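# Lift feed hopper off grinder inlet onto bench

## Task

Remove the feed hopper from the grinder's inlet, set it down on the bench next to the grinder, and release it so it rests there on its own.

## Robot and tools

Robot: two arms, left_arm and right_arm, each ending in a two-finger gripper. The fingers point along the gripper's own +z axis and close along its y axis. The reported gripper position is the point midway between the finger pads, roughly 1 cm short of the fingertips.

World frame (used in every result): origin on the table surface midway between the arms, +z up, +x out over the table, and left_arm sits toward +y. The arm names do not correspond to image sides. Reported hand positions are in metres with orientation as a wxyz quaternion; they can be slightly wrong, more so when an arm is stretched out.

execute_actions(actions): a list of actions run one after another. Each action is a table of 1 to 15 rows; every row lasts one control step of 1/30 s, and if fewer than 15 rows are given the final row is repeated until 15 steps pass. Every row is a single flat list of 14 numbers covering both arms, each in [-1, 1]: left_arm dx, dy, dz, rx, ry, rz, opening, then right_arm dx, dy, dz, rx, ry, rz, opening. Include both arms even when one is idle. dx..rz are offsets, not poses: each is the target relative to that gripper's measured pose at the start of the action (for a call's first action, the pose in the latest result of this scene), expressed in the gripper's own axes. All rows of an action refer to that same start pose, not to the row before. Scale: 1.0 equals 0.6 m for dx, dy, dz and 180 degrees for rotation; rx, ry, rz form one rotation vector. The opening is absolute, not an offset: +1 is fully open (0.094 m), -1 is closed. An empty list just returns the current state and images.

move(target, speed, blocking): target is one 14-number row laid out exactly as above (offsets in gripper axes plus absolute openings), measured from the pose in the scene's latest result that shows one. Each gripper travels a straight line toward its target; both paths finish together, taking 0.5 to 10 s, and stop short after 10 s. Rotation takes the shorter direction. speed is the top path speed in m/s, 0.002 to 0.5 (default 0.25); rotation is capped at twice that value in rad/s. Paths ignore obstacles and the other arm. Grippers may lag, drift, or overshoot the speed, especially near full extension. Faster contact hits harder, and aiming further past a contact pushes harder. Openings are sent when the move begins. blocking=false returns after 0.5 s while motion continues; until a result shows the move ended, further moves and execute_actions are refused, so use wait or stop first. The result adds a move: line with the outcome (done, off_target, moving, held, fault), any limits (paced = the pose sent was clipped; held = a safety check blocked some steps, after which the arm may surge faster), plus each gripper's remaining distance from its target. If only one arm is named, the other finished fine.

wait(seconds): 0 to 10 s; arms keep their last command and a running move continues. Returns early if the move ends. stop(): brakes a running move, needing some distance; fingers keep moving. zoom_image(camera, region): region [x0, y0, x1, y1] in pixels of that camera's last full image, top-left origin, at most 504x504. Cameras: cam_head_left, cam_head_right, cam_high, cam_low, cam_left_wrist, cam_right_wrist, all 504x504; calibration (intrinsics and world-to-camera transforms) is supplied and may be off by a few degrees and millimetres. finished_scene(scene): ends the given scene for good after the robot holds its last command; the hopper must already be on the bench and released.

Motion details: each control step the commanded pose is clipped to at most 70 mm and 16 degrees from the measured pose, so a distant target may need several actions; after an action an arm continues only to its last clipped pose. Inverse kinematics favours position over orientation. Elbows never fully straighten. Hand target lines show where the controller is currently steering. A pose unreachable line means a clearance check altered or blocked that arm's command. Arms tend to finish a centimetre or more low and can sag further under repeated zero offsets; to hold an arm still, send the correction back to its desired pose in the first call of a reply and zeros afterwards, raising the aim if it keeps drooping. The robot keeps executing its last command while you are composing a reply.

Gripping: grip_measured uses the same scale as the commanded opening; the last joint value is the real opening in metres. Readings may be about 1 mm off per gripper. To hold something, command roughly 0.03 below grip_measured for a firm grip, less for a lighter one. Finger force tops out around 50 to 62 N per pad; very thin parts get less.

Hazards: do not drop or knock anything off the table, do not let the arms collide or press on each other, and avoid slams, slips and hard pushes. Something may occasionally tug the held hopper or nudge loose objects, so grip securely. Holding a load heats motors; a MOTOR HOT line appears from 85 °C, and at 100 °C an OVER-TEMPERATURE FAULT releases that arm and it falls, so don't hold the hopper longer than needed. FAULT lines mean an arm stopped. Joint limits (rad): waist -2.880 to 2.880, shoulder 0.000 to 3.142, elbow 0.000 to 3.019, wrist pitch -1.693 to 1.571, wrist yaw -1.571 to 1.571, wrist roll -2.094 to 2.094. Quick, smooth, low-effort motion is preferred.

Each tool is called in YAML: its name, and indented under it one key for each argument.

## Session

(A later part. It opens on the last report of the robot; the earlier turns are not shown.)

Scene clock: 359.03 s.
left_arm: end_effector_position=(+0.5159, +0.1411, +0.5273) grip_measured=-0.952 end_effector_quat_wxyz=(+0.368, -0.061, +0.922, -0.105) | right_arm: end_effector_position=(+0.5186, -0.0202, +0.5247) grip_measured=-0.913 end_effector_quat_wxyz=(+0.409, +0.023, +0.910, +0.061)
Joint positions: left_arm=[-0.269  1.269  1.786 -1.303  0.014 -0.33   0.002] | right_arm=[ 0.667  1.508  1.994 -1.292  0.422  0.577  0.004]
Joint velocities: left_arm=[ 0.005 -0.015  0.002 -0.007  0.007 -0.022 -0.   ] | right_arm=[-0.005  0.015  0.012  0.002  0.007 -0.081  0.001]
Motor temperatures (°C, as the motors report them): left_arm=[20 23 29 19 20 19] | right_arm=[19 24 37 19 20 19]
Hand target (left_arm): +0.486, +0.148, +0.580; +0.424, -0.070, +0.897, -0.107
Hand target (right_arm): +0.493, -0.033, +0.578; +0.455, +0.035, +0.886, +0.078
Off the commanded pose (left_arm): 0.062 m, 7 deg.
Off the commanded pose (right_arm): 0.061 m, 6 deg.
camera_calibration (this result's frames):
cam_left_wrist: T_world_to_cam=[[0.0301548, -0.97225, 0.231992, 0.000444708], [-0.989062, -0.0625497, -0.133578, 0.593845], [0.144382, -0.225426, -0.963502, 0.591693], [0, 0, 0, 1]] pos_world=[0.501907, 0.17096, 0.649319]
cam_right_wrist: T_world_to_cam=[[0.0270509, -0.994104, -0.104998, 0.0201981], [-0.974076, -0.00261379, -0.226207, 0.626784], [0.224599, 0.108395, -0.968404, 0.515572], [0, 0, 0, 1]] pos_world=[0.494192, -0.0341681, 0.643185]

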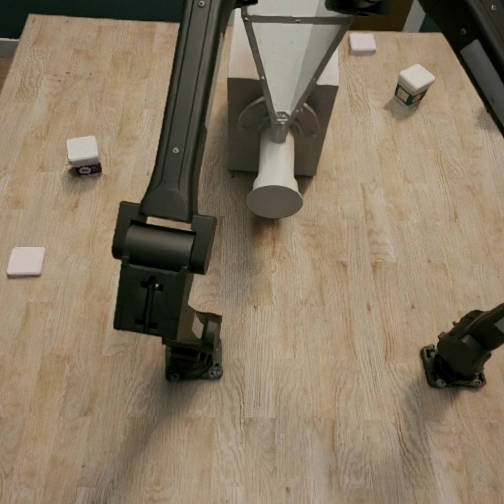

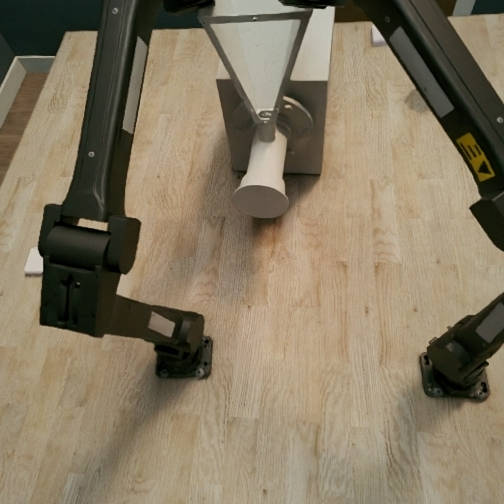

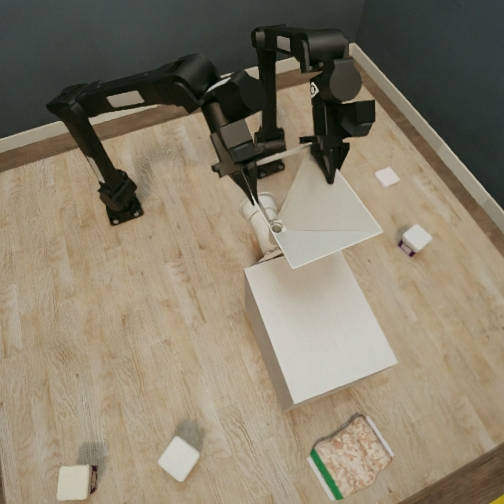

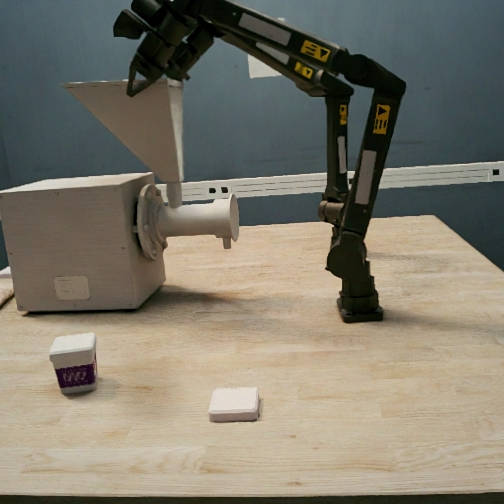

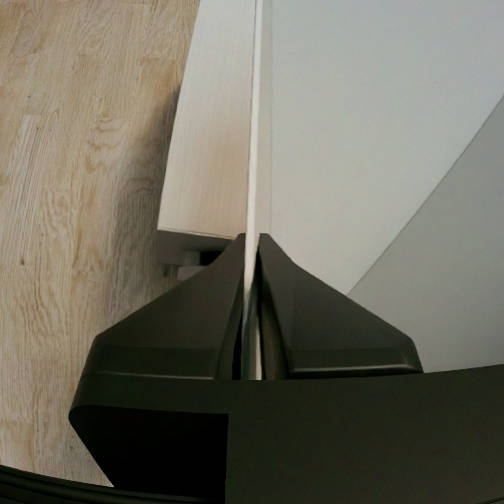

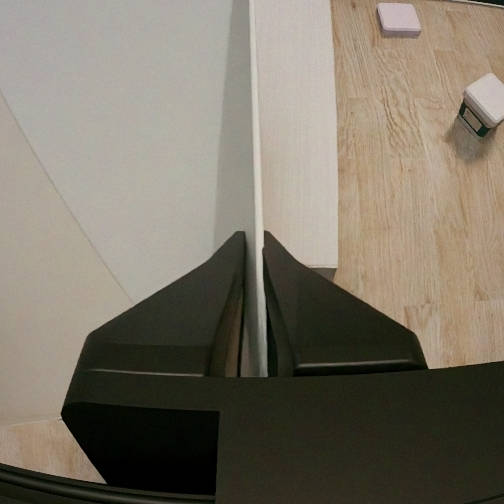

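zoom_image:
  camera: "cam_low"
  region: [40, 40, 260, 260]

Region (40, 40, 260, 260) of cam_low's 504x504 image, scaled by 2.291, with more detail than that image has.

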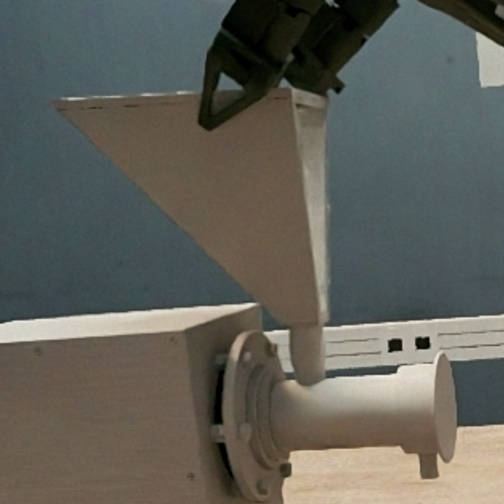

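execute_actions:
  actions:
    - [[-0.0558,-0.0188,-0.0873,0,-0.025,0,-1,-0.0674,0.0013,-0.0808,-0.012,-0.025,0.014,-1]]
    - [[-0.0558,-0.0188,-0.0873,0,-0.025,0,-1,-0.0674,0.0013,-0.0808,-0.008,-0.025,0.010,-1]]

Scene clock: 411.53 s.
left_arm: end_effector_position=(+0.5148, +0.1355, +0.5554) grip_measured=-0.954 end_effector_quat_wxyz=(+0.358, -0.052, +0.926, -0.108) | right_arm: end_effector_position=(+0.5162, -0.0254, +0.5486) grip_measured=-0.917 end_effector_quat_wxyz=(+0.406, +0.036, +0.910, +0.075)
Joint positions: left_arm=[-0.277  1.326  1.934 -1.413  0.026 -0.322  0.002] | right_arm=[ 0.656  1.527  2.088 -1.358  0.4    0.602  0.004]
Joint velocities: left_arm=[-0.015 -0.005  0.007 -0.017  0.037  0.007  0.   ] | right_arm=[-0.005  0.005  0.002 -0.007 -0.081  0.037 -0.001]
Motor temperatures (°C, as the motors report them): left_arm=[20 24 32 19 24 19] | right_arm=[19 25 40 19 28 19]
Hand target (left_arm): +0.502, +0.141, +0.598; +0.398, -0.060, +0.909, -0.106
Hand target (right_arm): +0.507, -0.034, +0.593; +0.440, +0.042, +0.893, +0.086
Off the commanded pose (left_arm): 0.046 m, 5 deg.
Off the commanded pose (right_arm): 0.047 m, 4 deg.
camera_calibration (this result's frames):
cam_left_wrist: T_world_to_cam=[[0.0130068, -0.973159, 0.229764, -0.0013329], [-0.9925, -0.0404972, -0.11534, 0.584797], [0.121549, -0.226541, -0.966388, 0.631171], [0, 0, 0, 1]] pos_world=[0.50371, 0.165372, 0.677713]
cam_right_wrist: T_world_to_cam=[[0.0147555, -0.989839, -0.141422, 0.044051], [-0.975418, 0.0168513, -0.219717, 0.627448], [0.219868, 0.141187, -0.965259, 0.541408], [0, 0, 0, 1]] pos_world=[0.492336, -0.0434097, 0.666689]

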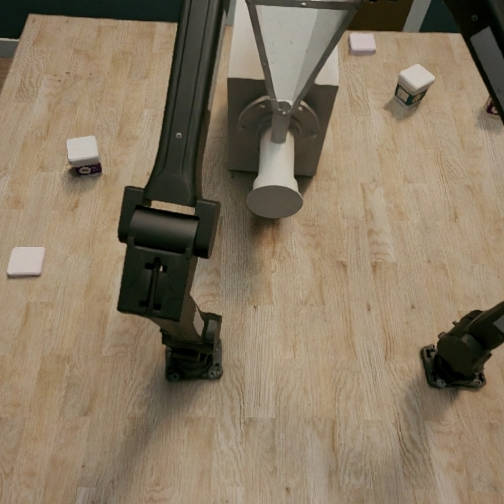

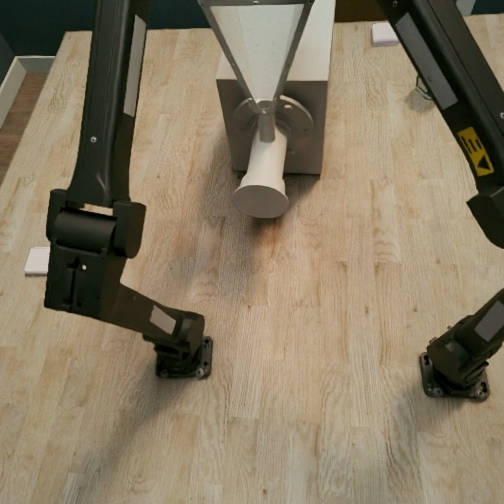

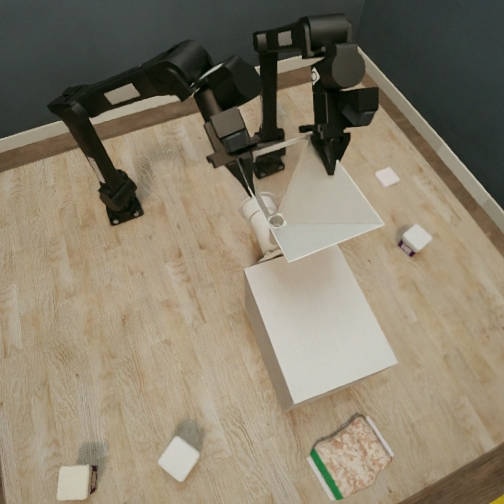

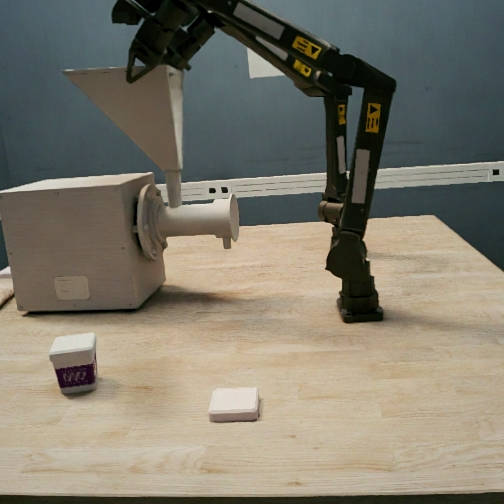

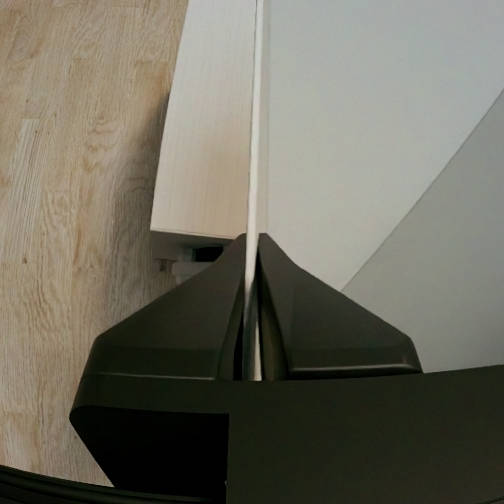

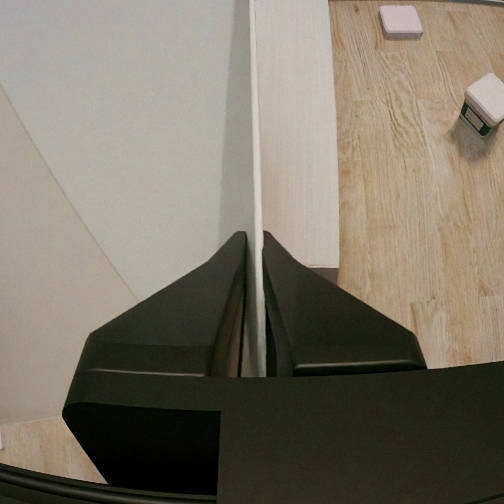

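execute_actions:
  actions:
    - [[-0.0562,-0.0145,-0.0879,0,-0.025,0,-1,-0.0696,0.011,-0.0815,-0.006,-0.022,0.008,-1]]
    - [[-0.0562,-0.0145,-0.0879,0,-0.025,0,-1,-0.0696,0.011,-0.0815,-0.004,-0.022,0.005,-1]]

Scene clock: 426.20 s.
left_arm: end_effector_position=(+0.5029, +0.1366, +0.6039) grip_measured=-0.955 end_effector_quat_wxyz=(+0.349, -0.053, +0.929, -0.110) | right_arm: end_effector_position=(+0.5054, -0.0246, +0.5991) grip_measured=-0.926 end_effector_quat_wxyz=(+0.398, +0.040, +0.913, +0.079)
Joint positions: left_arm=[-0.277  1.412  2.192 -1.601  0.033 -0.326  0.002] | right_arm=[ 0.669  1.639  2.405 -1.581  0.397  0.629  0.003]
Joint velocities: left_arm=[ 0.005  0.015  0.007 -0.017  0.081  0.007 -0.001] | right_arm=[-0.005  0.034  0.037 -0.056 -0.022  0.037 -0.001]
Motor temperatures (°C, as the motors report them): left_arm=[20 23 34 19 24 19] | right_arm=[19 25 42 19 26 19]
Hand target (left_arm): +0.496, +0.142, +0.637; +0.388, -0.054, +0.914, -0.106
Hand target (right_arm): +0.500, -0.031, +0.632; +0.431, +0.047, +0.897, +0.086
Off the commanded pose (left_arm): 0.035 m, 5 deg.
Off the commanded pose (right_arm): 0.035 m, 4 deg.
camera_calibration (this result's frames):
cam_left_wrist: T_world_to_cam=[[0.015627, -0.97205, 0.234255, -0.0153905], [-0.994504, -0.039367, -0.0970122, 0.568434], [0.103523, -0.231452, -0.967323, 0.689999], [0, 0, 0, 1]] pos_world=[0.494121, 0.167118, 0.726202]
cam_right_wrist: T_world_to_cam=[[0.00894341, -0.988521, -0.150816, 0.0607607], [-0.979163, 0.0219424, -0.201885, 0.619299], [0.202877, 0.149479, -0.967728, 0.602621], [0, 0, 0, 1]] pos_world=[0.483593, -0.0436052, 0.717364]

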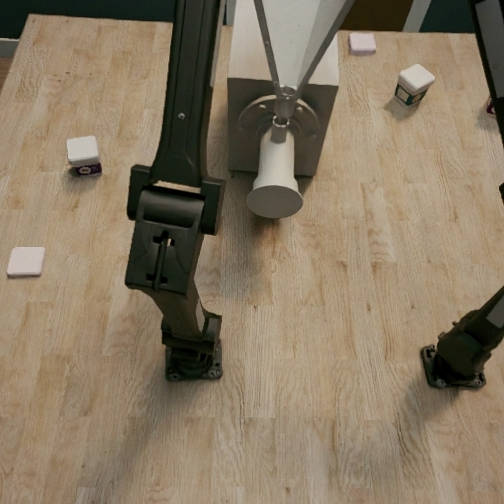

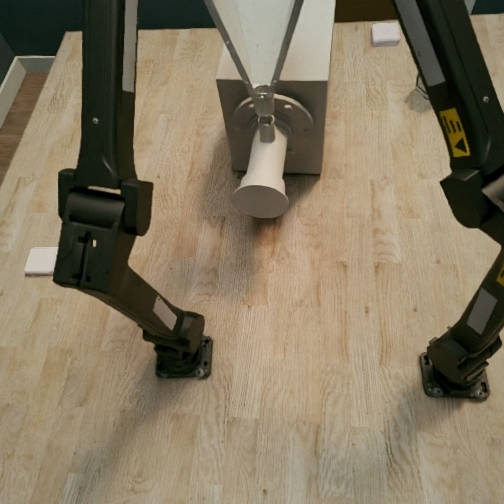

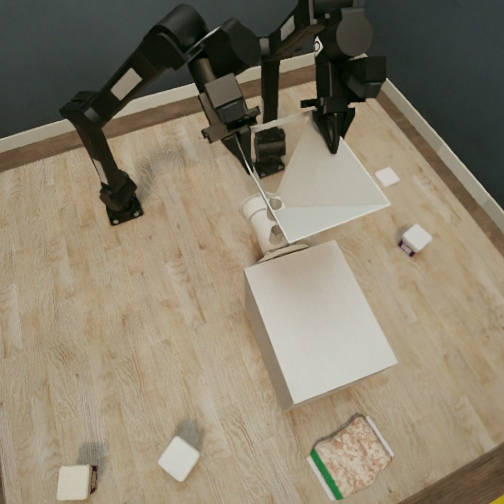

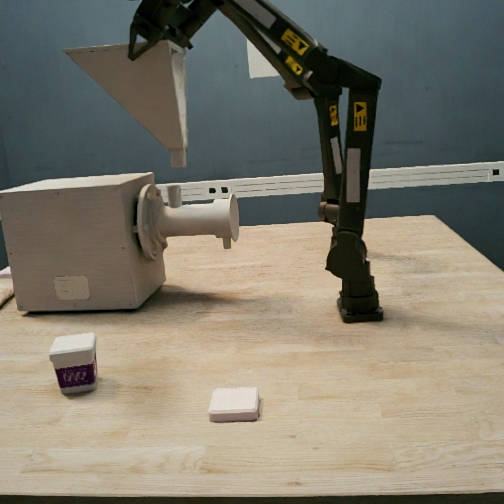

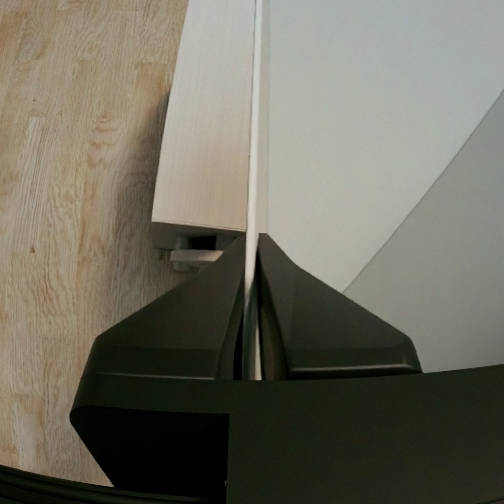

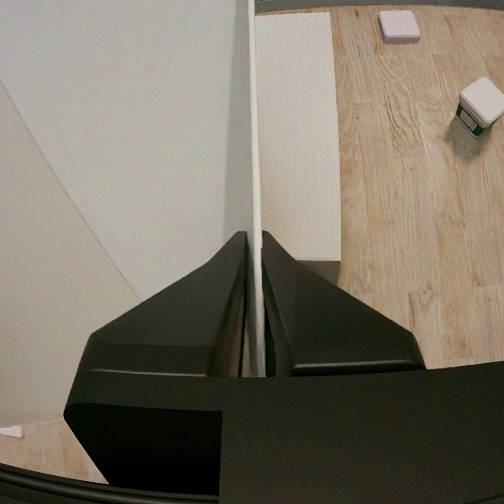

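execute_actions:
  actions:
    - [[-0.0244,-0.0226,-0.0464,0,-0.025,0,-1,-0.037,-0.0098,-0.0452,0,-0.022,0,-1],[-0.0218,-0.0372,-0.0439,0,-0.025,0,-1,-0.0389,-0.0247,-0.0469,0,-0.022,0,-1],[-0.0192,-0.0518,-0.0413,0,-0.025,0,-1,-0.0409,-0.0395,-0.0486,0,-0.022,0,-1],[-0.0166,-0.0664,-0.0388,0,-0.025,0,-1,-0.0428,-0.0544,-0.0503,0,-0.022,0,-1],[-0.014,-0.081,-0.0362,0,-0.025,0,-1,-0.0448,-0.0692,-0.052,0,-0.022,0,-1]]
    - [[0.0047,-0.073,-0.0097,0,-0.025,0,-1,-0.022,-0.075,-0.0283,0,-0.022,0,-1]]

Scene clock: 547.20 s.
left_arm: end_effector_position=(+0.4977, +0.0470, +0.5975) grip_measured=-0.959 end_effector_quat_wxyz=(+0.356, -0.052, +0.926, -0.112) | right_arm: end_effector_position=(+0.4999, -0.1160, +0.5935) grip_measured=-0.912 end_effector_quat_wxyz=(+0.391, +0.036, +0.917, +0.063)
Joint positions: left_arm=[-0.517  1.448  2.199 -1.567 -0.132 -0.5    0.002] | right_arm=[ 0.503  1.461  2.175 -1.513  0.296  0.49   0.004]
Joint velocities: left_arm=[ 0.005 -0.005  0.017 -0.007 -0.022  0.037 -0.   ] | right_arm=[ 0.005  0.005 -0.012 -0.012  0.007 -0.007  0.   ]
Motor temperatures (°C, as the motors report them): left_arm=[20 23 34 19 24 19] | right_arm=[19 24 43 19 26 19]
Hand target (left_arm): +0.494, +0.052, +0.621; +0.389, -0.059, +0.913, -0.112
Hand target (right_arm): +0.497, -0.118, +0.619; +0.426, +0.041, +0.901, +0.070
Off the commanded pose (left_arm): 0.025 m, 4 deg.
Off the commanded pose (right_arm): 0.026 m, 5 deg.
camera_calibration (this result's frames):
cam_left_wrist: T_world_to_cam=[[0.0116468, -0.97119, 0.23802, -0.101208], [-0.993094, -0.0390254, -0.110641, 0.566499], [0.116742, -0.235087, -0.964938, 0.655781], [0, 0, 0, 1]] pos_world=[0.487208, 0.0779816, 0.719555]
cam_right_wrist: T_world_to_cam=[[0.00383635, -0.992823, -0.119528, -0.0469011], [-0.982111, 0.0187624, -0.187366, 0.607318], [0.188264, 0.118109, -0.974991, 0.619999], [0, 0, 0, 1]] pos_world=[0.47991, -0.131186, 0.712678]

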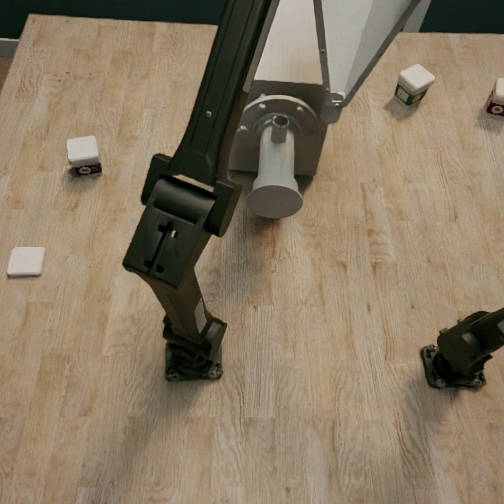

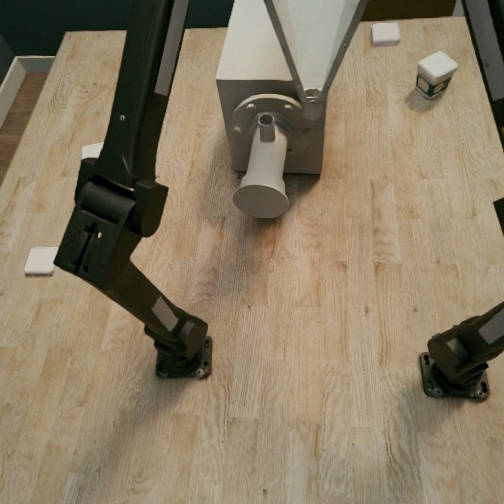

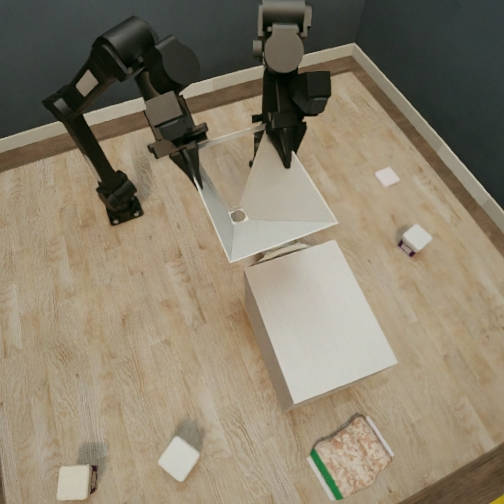

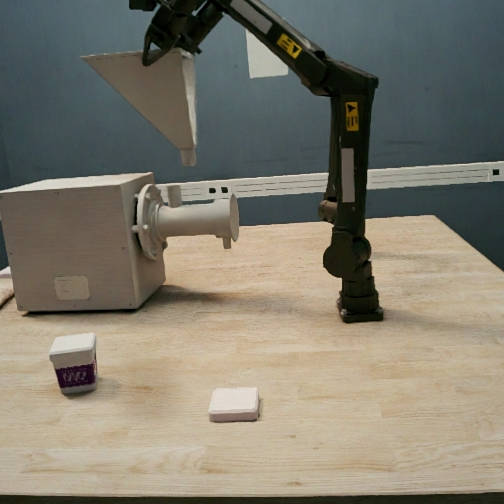

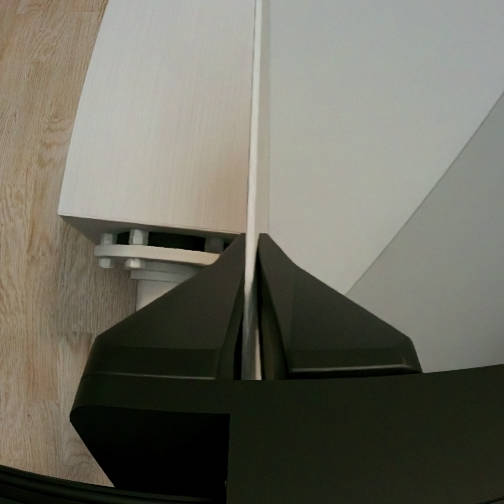

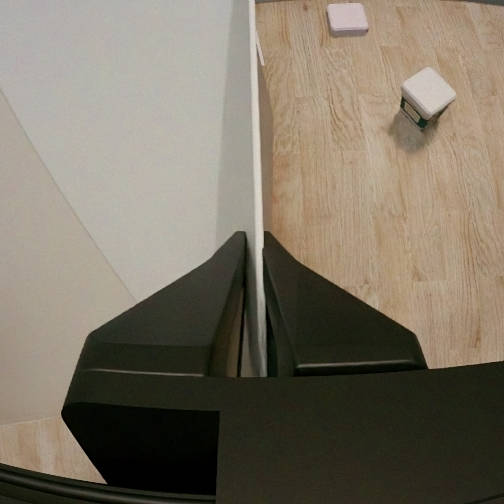

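execute_actions:
  actions:
    - [[0.039,-0.0608,0.0341,-0.003,-0.008,-0.003,-1,0.0193,-0.0826,0.0135,-0.002,-0.006,0.005,-1]]
    - [[0.0403,-0.0607,0.0334,-0.005,0.003,-0.005,-1,0.0207,-0.0827,0.0127,-0.001,0.004,0.006,-1]]
    - [[0.0415,-0.0556,0.0321,-0.006,0.009,-0.006,-1,0.0233,-0.078,0.0126,0,0.009,0.007,-1]]

Scene clock: 591.70 s.
left_arm: end_effector_position=(+0.4905, -0.0906, +0.4476) grip_measured=-0.958 end_effector_quat_wxyz=(+0.242, -0.046, +0.966, -0.082) | right_arm: end_effector_position=(+0.4886, -0.2547, +0.4355) grip_measured=-0.921 end_effector_quat_wxyz=(+0.260, +0.067, +0.960, +0.085)
Joint positions: left_arm=[-0.771  1.569  1.982 -1.504 -0.2   -0.739  0.002] | right_arm=[ 0.112  1.249  1.607 -1.377 -0.054  0.298  0.004]
Joint velocities: left_arm=[-0.005  0.005  0.002 -0.007 -0.066 -0.022 -0.   ] | right_arm=[-0.015  0.005  0.007 -0.002  0.051  0.022 -0.   ]
Motor temperatures (°C, as the motors report them): left_arm=[20 23 32 19 26 19] | right_arm=[19 24 40 19 25 19]
Hand target (left_arm): +0.488, -0.085, +0.475; +0.275, -0.058, +0.956, -0.088
Hand target (right_arm): +0.486, -0.255, +0.466; +0.298, +0.064, +0.949, +0.080
Off the commanded pose (left_arm): 0.028 m, 4 deg.
Off the commanded pose (right_arm): 0.031 m, 5 deg.
camera_calibration (this result's frames):
cam_left_wrist: T_world_to_cam=[[0.0411497, -0.983684, 0.175133, -0.18658], [-0.991586, -0.018674, 0.128098, 0.43171], [-0.122737, -0.178931, -0.976176, 0.607237], [0, 0, 0, 1]] pos_world=[0.510286, -0.0668204, 0.570146]
cam_right_wrist: T_world_to_cam=[[-0.0592901, -0.981854, -0.180131, -0.143477], [-0.994848, 0.043254, 0.0916859, 0.46014], [-0.0822308, 0.184639, -0.97936, 0.635495], [0, 0, 0, 1]] pos_world=[0.50152, -0.278114, 0.554345]

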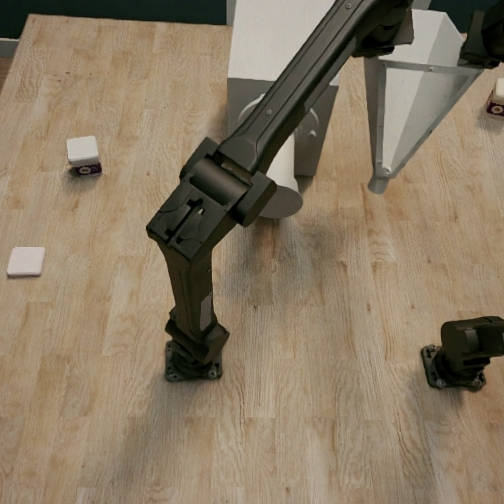

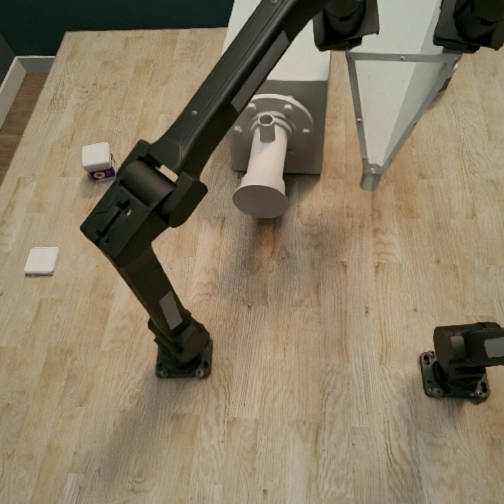

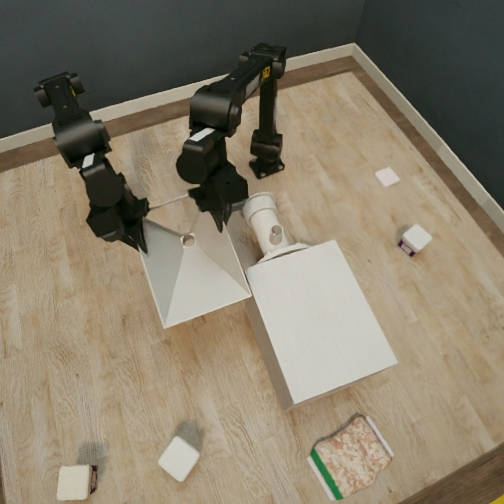

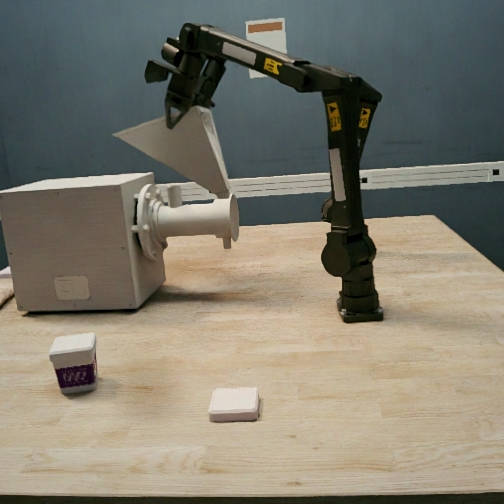

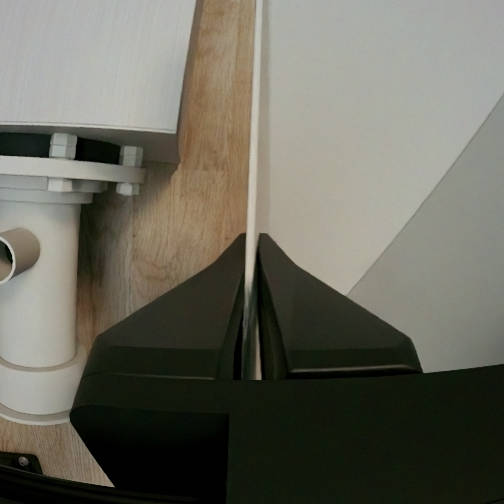

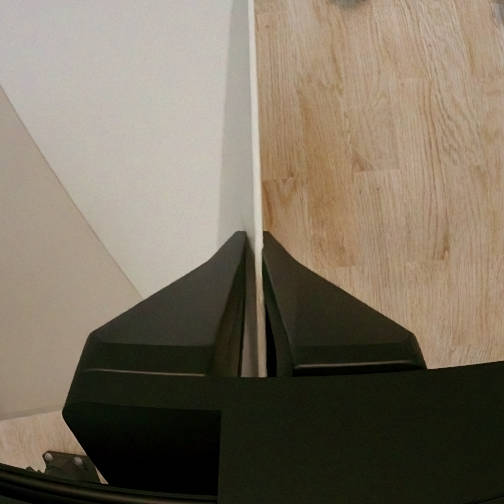

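execute_actions:
  actions:
    - [[0.039,0.0136,0.0245,0.004,0.009,-0.0095,-1,0.0322,-0.0069,0.0094,0.014,0.008,-0.001,-1]]
    - [[0.0355,0.0135,0.027,0.004,0.009,-0.0095,-1,0.0323,-0.0078,0.0158,0.014,0.008,-0.001,-1]]
    - [[0.0317,0.0114,0.0278,-0.004,0.009,-0.0045,-1,0.0309,-0.0082,0.0207,0.006,0.008,0.004,-1]]

Scene clock: 664.17 s.
left_arm: end_effector_position=(+0.4393, -0.0895, +0.3047) grip_measured=-0.958 end_effector_quat_wxyz=(+0.099, -0.069, +0.988, -0.092) | right_arm: end_effector_position=(+0.4396, -0.2520, +0.3047) grip_measured=-0.929 end_effector_quat_wxyz=(+0.120, +0.070, +0.988, +0.064)
Joint positions: left_arm=[-0.768  1.503  1.578 -1.375 -0.004 -0.83   0.002] | right_arm=[ 0.13   1.234  1.316 -1.39  -0.068  0.311  0.003]
Joint velocities: left_arm=[-0.005  0.005  0.002 -0.002 -0.007  0.037 -0.001] | right_arm=[-0.024 -0.005  0.007 -0.007  0.007 -0.007 -0.001]
Motor temperatures (°C, as the motors report them): left_arm=[20 24 32 19 28 19] | right_arm=[19 24 42 19 24 19]
Hand target (left_arm): +0.443, -0.089, +0.326; +0.129, -0.072, +0.985, -0.092
Hand target (right_arm): +0.443, -0.254, +0.329; +0.150, +0.071, +0.985, +0.054
Off the commanded pose (left_arm): 0.021 m, 3 deg.
Off the commanded pose (right_arm): 0.025 m, 4 deg.
camera_calibration (this result's frames):
cam_left_wrist: T_world_to_cam=[[0.110499, -0.975248, 0.191524, -0.193042], [-0.912785, -0.0233414, 0.407774, 0.279015], [-0.39321, -0.219879, -0.89277, 0.551415], [0, 0, 0, 1]] pos_world=[0.492833, -0.0605062, 0.415484]
cam_right_wrist: T_world_to_cam=[[-0.0931235, -0.986754, -0.132831, -0.167984], [-0.928479, 0.0378912, 0.369446, 0.308096], [-0.359519, 0.157735, -0.91971, 0.599791], [0, 0, 0, 1]] pos_world=[0.486054, -0.272041, 0.415496]

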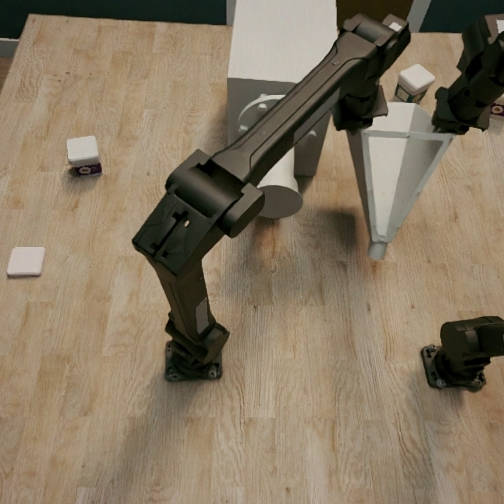

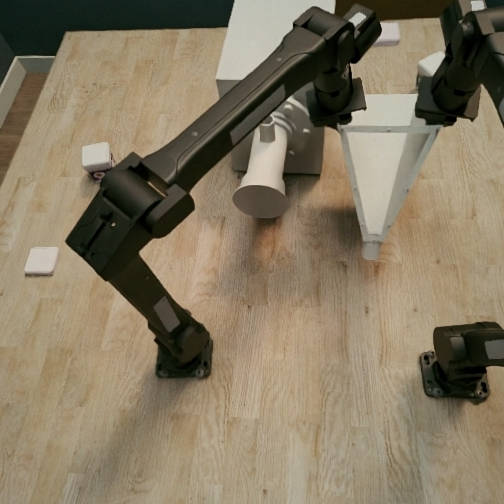

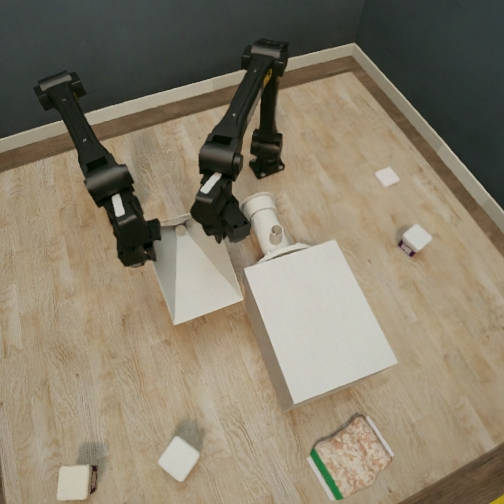

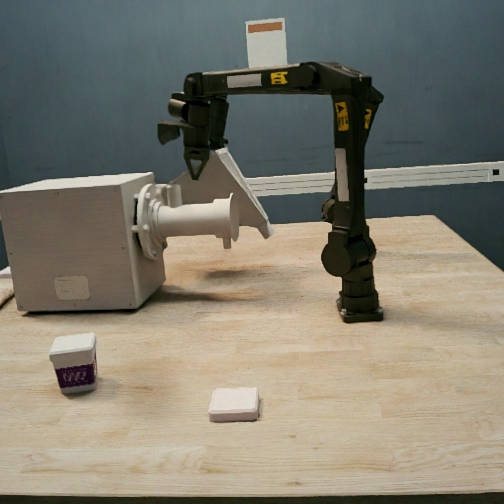

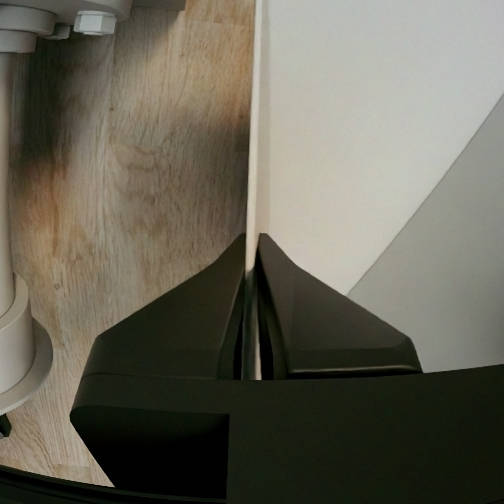

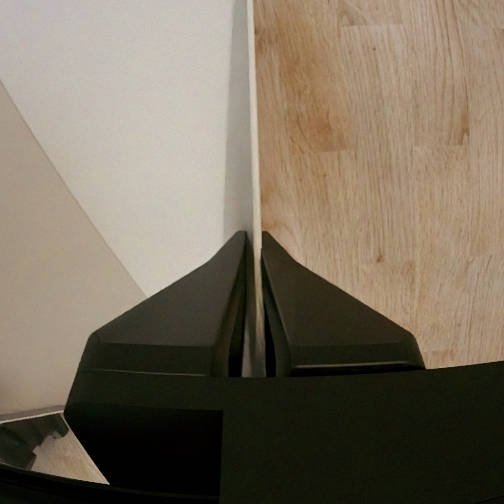

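zoom_image:
  camera: "cam_high"
  region: [100, 140, 340, 380]

zoom_image:
  camera: "cam_head_right"
  region: [200, 0, 504, 304]

Region (100, 140, 340, 380) of cam_high's 504x504 image, scaled by 2.100, with more detail than that image has.

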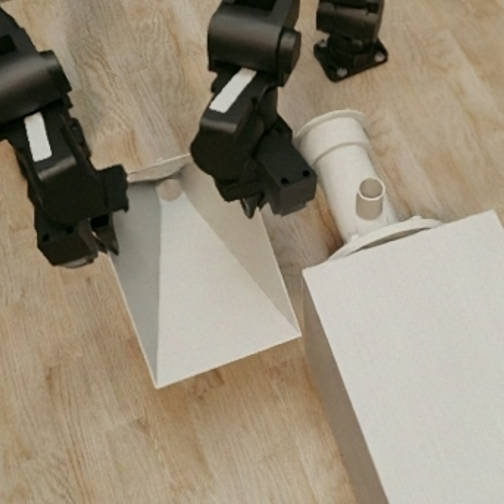

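Region (200, 0, 504, 304) of cam_head_right's 504x504 image, scaled by 1.658, with more detail than that image has.

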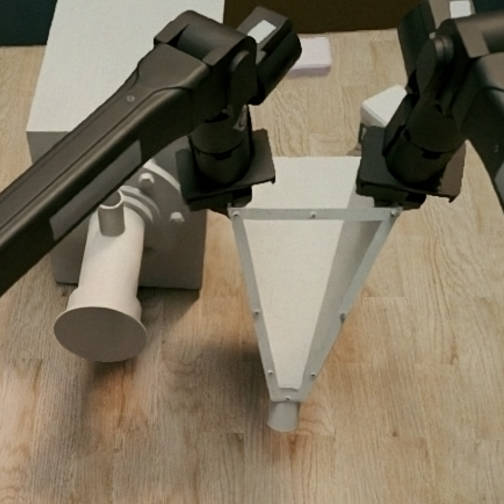

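execute_actions:
  actions:
    - [[0.0187,-0.0162,0.0377,-0.006,0.018,-0.0065,-1,0.011,-0.0299,0.0241,0.006,0.017,0.0043,-1]]
    - [[0.0144,-0.0166,0.0394,-0.006,0.018,-0.0065,-1,0.0076,-0.0295,0.0257,0.006,0.017,0.0043,-1]]
    - [[0.0104,-0.0182,0.034,-0.006,0.018,-0.0065,-1,0.0041,-0.0284,0.0204,0.006,0.017,0.0043,-1]]

Scene clock: 708.77 s.
left_arm: end_effector_position=(+0.4196, -0.1279, +0.1994) grip_measured=-0.969 end_effector_quat_wxyz=(-0.050, -0.082, +0.992, -0.080) | right_arm: end_effector_position=(+0.4192, -0.2887, +0.1984) grip_measured=-0.947 end_effector_quat_wxyz=(-0.024, +0.102, +0.992, +0.075)
Joint positions: left_arm=[-0.787  1.684  1.534 -1.376  0.183 -0.879  0.001] | right_arm=[ 0.004  1.364  1.171 -1.405 -0.155  0.238  0.003]
Joint velocities: left_arm=[ 0.015 -0.005  0.017 -0.007 -0.051 -0.022  0.   ] | right_arm=[-0.005 -0.024 -0.002 -0.007 -0.066 -0.022 -0.   ]
Motor temperatures (°C, as the motors report them): left_arm=[20 24 32 19 28 19] | right_arm=[19 23 43 19 25 19]
Hand target (left_arm): +0.421, -0.130, +0.213; -0.032, -0.086, +0.993, -0.076
Hand target (right_arm): +0.420, -0.291, +0.215; -0.007, +0.095, +0.993, +0.066
Off the commanded pose (left_arm): 0.014 m, 2 deg.
Off the commanded pose (right_arm): 0.017 m, 2 deg.
camera_calibration (this result's frames):
cam_left_wrist: T_world_to_cam=[[0.161911, -0.975275, 0.150409, -0.221589], [-0.751397, -0.0230426, 0.659448, 0.185228], [-0.639678, -0.219789, -0.736549, 0.513465], [0, 0, 0, 1]] pos_world=[0.50351, -0.0989878, 0.289374]
cam_right_wrist: T_world_to_cam=[[-0.174768, -0.974163, -0.143046, -0.180384], [-0.783334, 0.0495474, 0.619623, 0.222699], [-0.596526, 0.220344, -0.771755, 0.588477], [0, 0, 0, 1]] pos_world=[0.493964, -0.316425, 0.290368]

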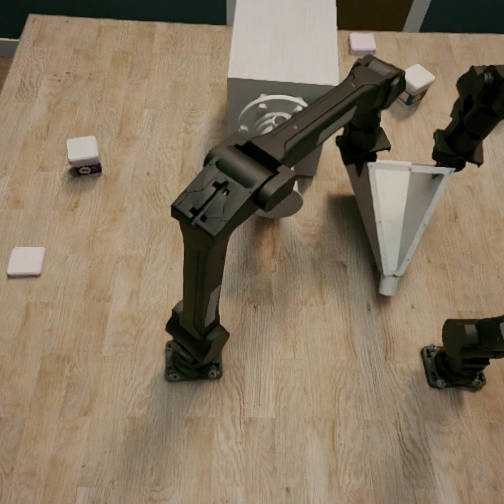

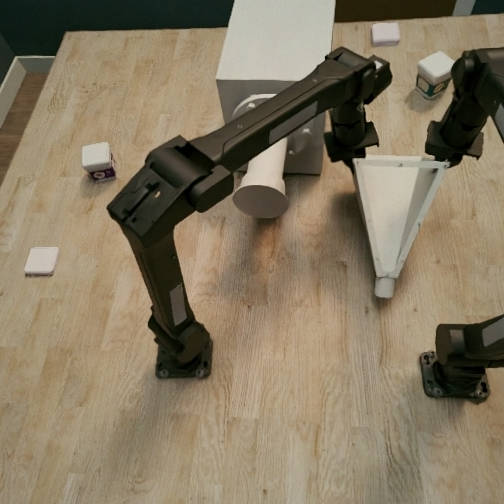

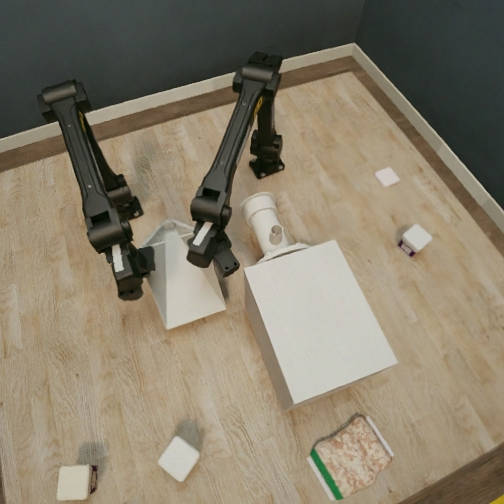

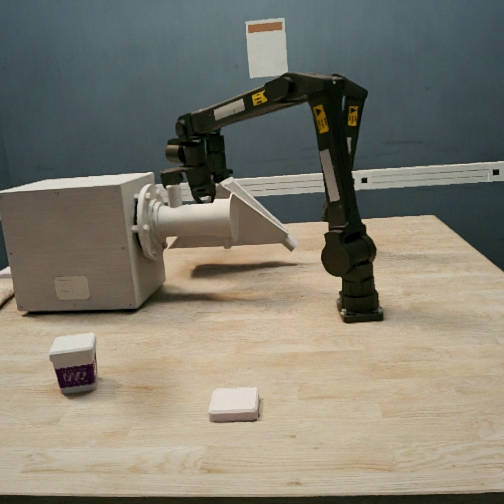

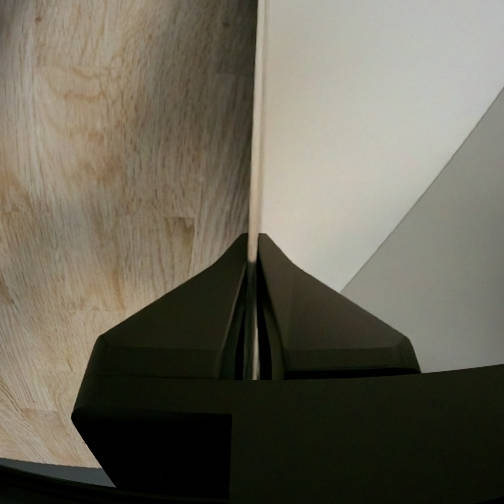

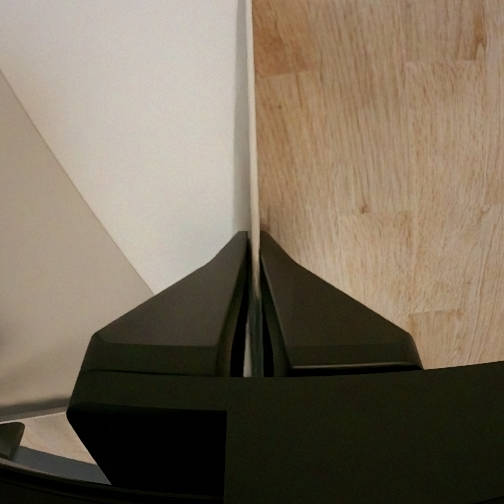

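zoom_image:
  camera: "cam_low"
  region: [120, 120, 340, 340]

Region (120, 120, 340, 340) of cam_low's 504x504 image, scaled by 2.291, with more detail than that image has.

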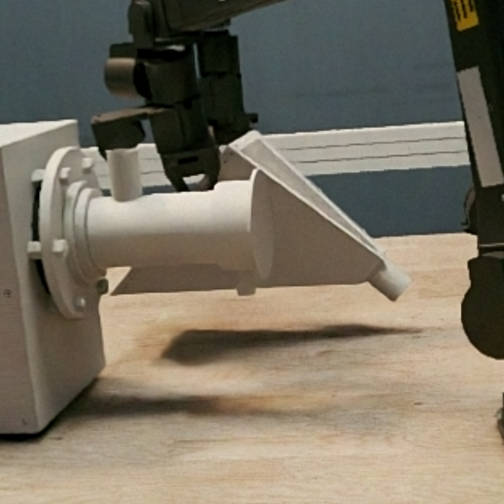

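execute_actions:
  actions:
    - [[-0.0026,0.0035,0.0229,-0.0034,0.0086,-0.0037,-1,-0.001,-0.0024,0.0165,0.0044,0.0086,0.0034,-1]]
    - [[0.0,-0.0005,-0.003,-0.001,-0.007,-0.001,-1,0.001,0.0014,-0.01,0.001,-0.007,0.001,-1]]

zoom_image:
  camera: "cam_low"
  region: [120, 120, 340, 340]

Scene clock: 738.07 s.
left_arm: end_effector_position=(+0.4116, -0.1264, +0.1689) grip_measured=-0.969 end_effector_quat_wxyz=(-0.082, -0.086, +0.990, -0.077) | right_arm: end_effector_position=(+0.4117, -0.2865, +0.1676) grip_measured=-0.951 end_effector_quat_wxyz=(-0.056, +0.111, +0.989, +0.081)
Joint positions: left_arm=[-0.782  1.712  1.487 -1.351  0.224 -0.877  0.001] | right_arm=[ 0.001  1.404  1.124 -1.38  -0.177  0.247  0.002]
Joint velocities: left_arm=[ 0.005 -0.015  0.007  0.017 -0.081 -0.037  0.   ] | right_arm=[-0.015  0.005 -0.007 -0.007  0.022  0.066 -0.001]
Motor temperatures (°C, as the motors report them): left_arm=[20 24 32 19 27 19] | right_arm=[19 24 41 19 23 19]
Hand target (left_arm): +0.414, -0.127, +0.178; -0.068, -0.088, +0.991, -0.074
Hand target (right_arm): +0.415, -0.287, +0.180; -0.043, +0.109, +0.990, +0.074
Off the commanded pose (left_arm): 0.009 m, 2 deg.
Off the commanded pose (right_arm): 0.013 m, 2 deg.
camera_calibration (this result's frames):
cam_left_wrist: T_world_to_cam=[[0.173894, -0.975107, 0.13758, -0.216992], [-0.706873, -0.0263282, 0.70685, 0.172534], [-0.685632, -0.220168, -0.693855, 0.497854], [0, 0, 0, 1]] pos_world=[0.501038, -0.0974357, 0.253337]
cam_right_wrist: T_world_to_cam=[[-0.197879, -0.968755, -0.149522, -0.171846], [-0.741099, 0.0480168, 0.669677, 0.209616], [-0.641573, 0.243326, -0.727445, 0.577505], [0, 0, 0, 1]] pos_world=[0.491854, -0.317063, 0.254033]

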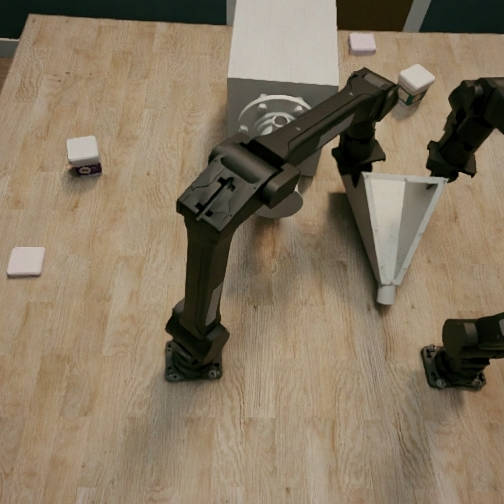

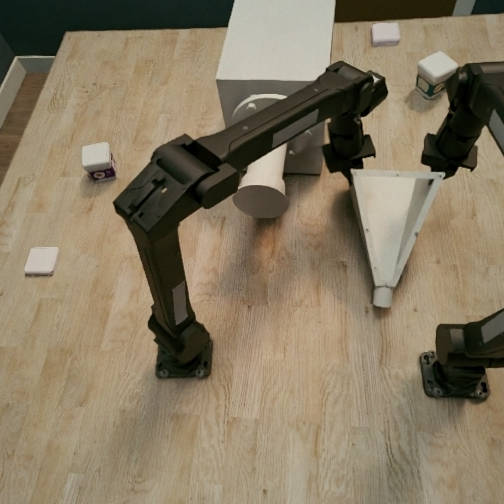

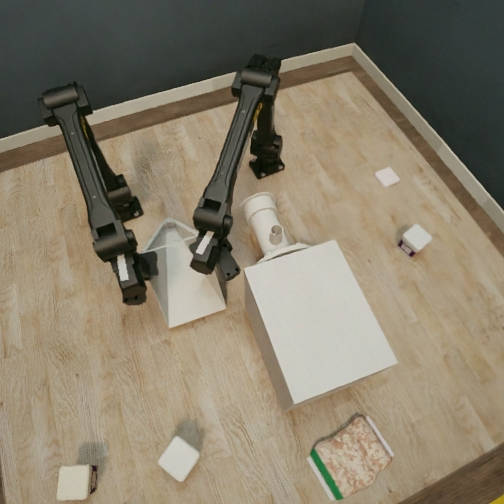

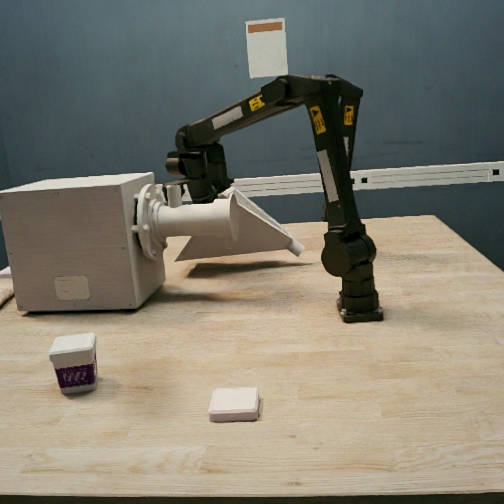

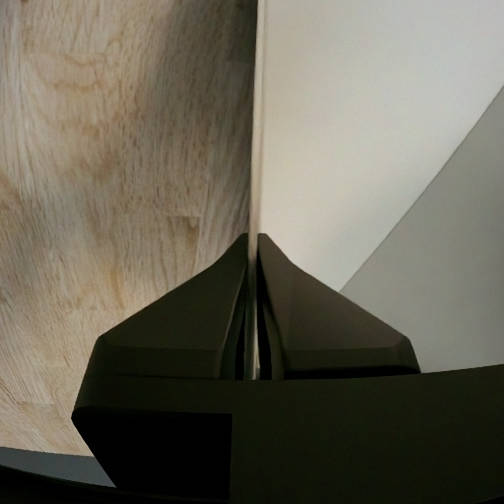

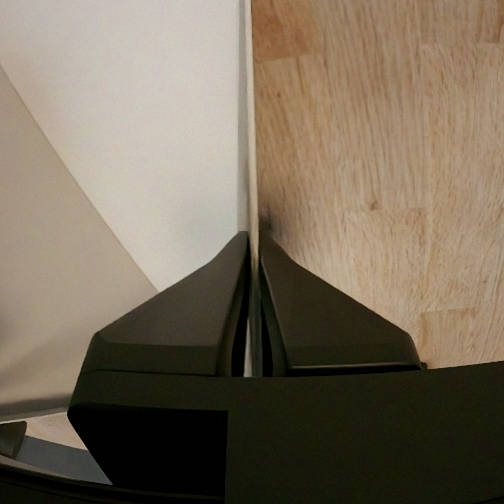

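Region (120, 120, 340, 340) of cam_low's 504x504 image, scaled by 2.291, with more detail than that image has.

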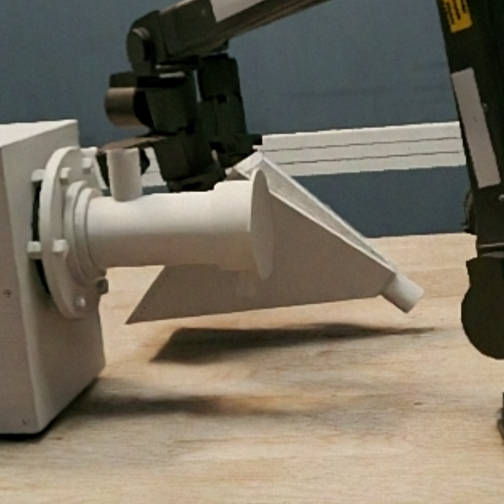

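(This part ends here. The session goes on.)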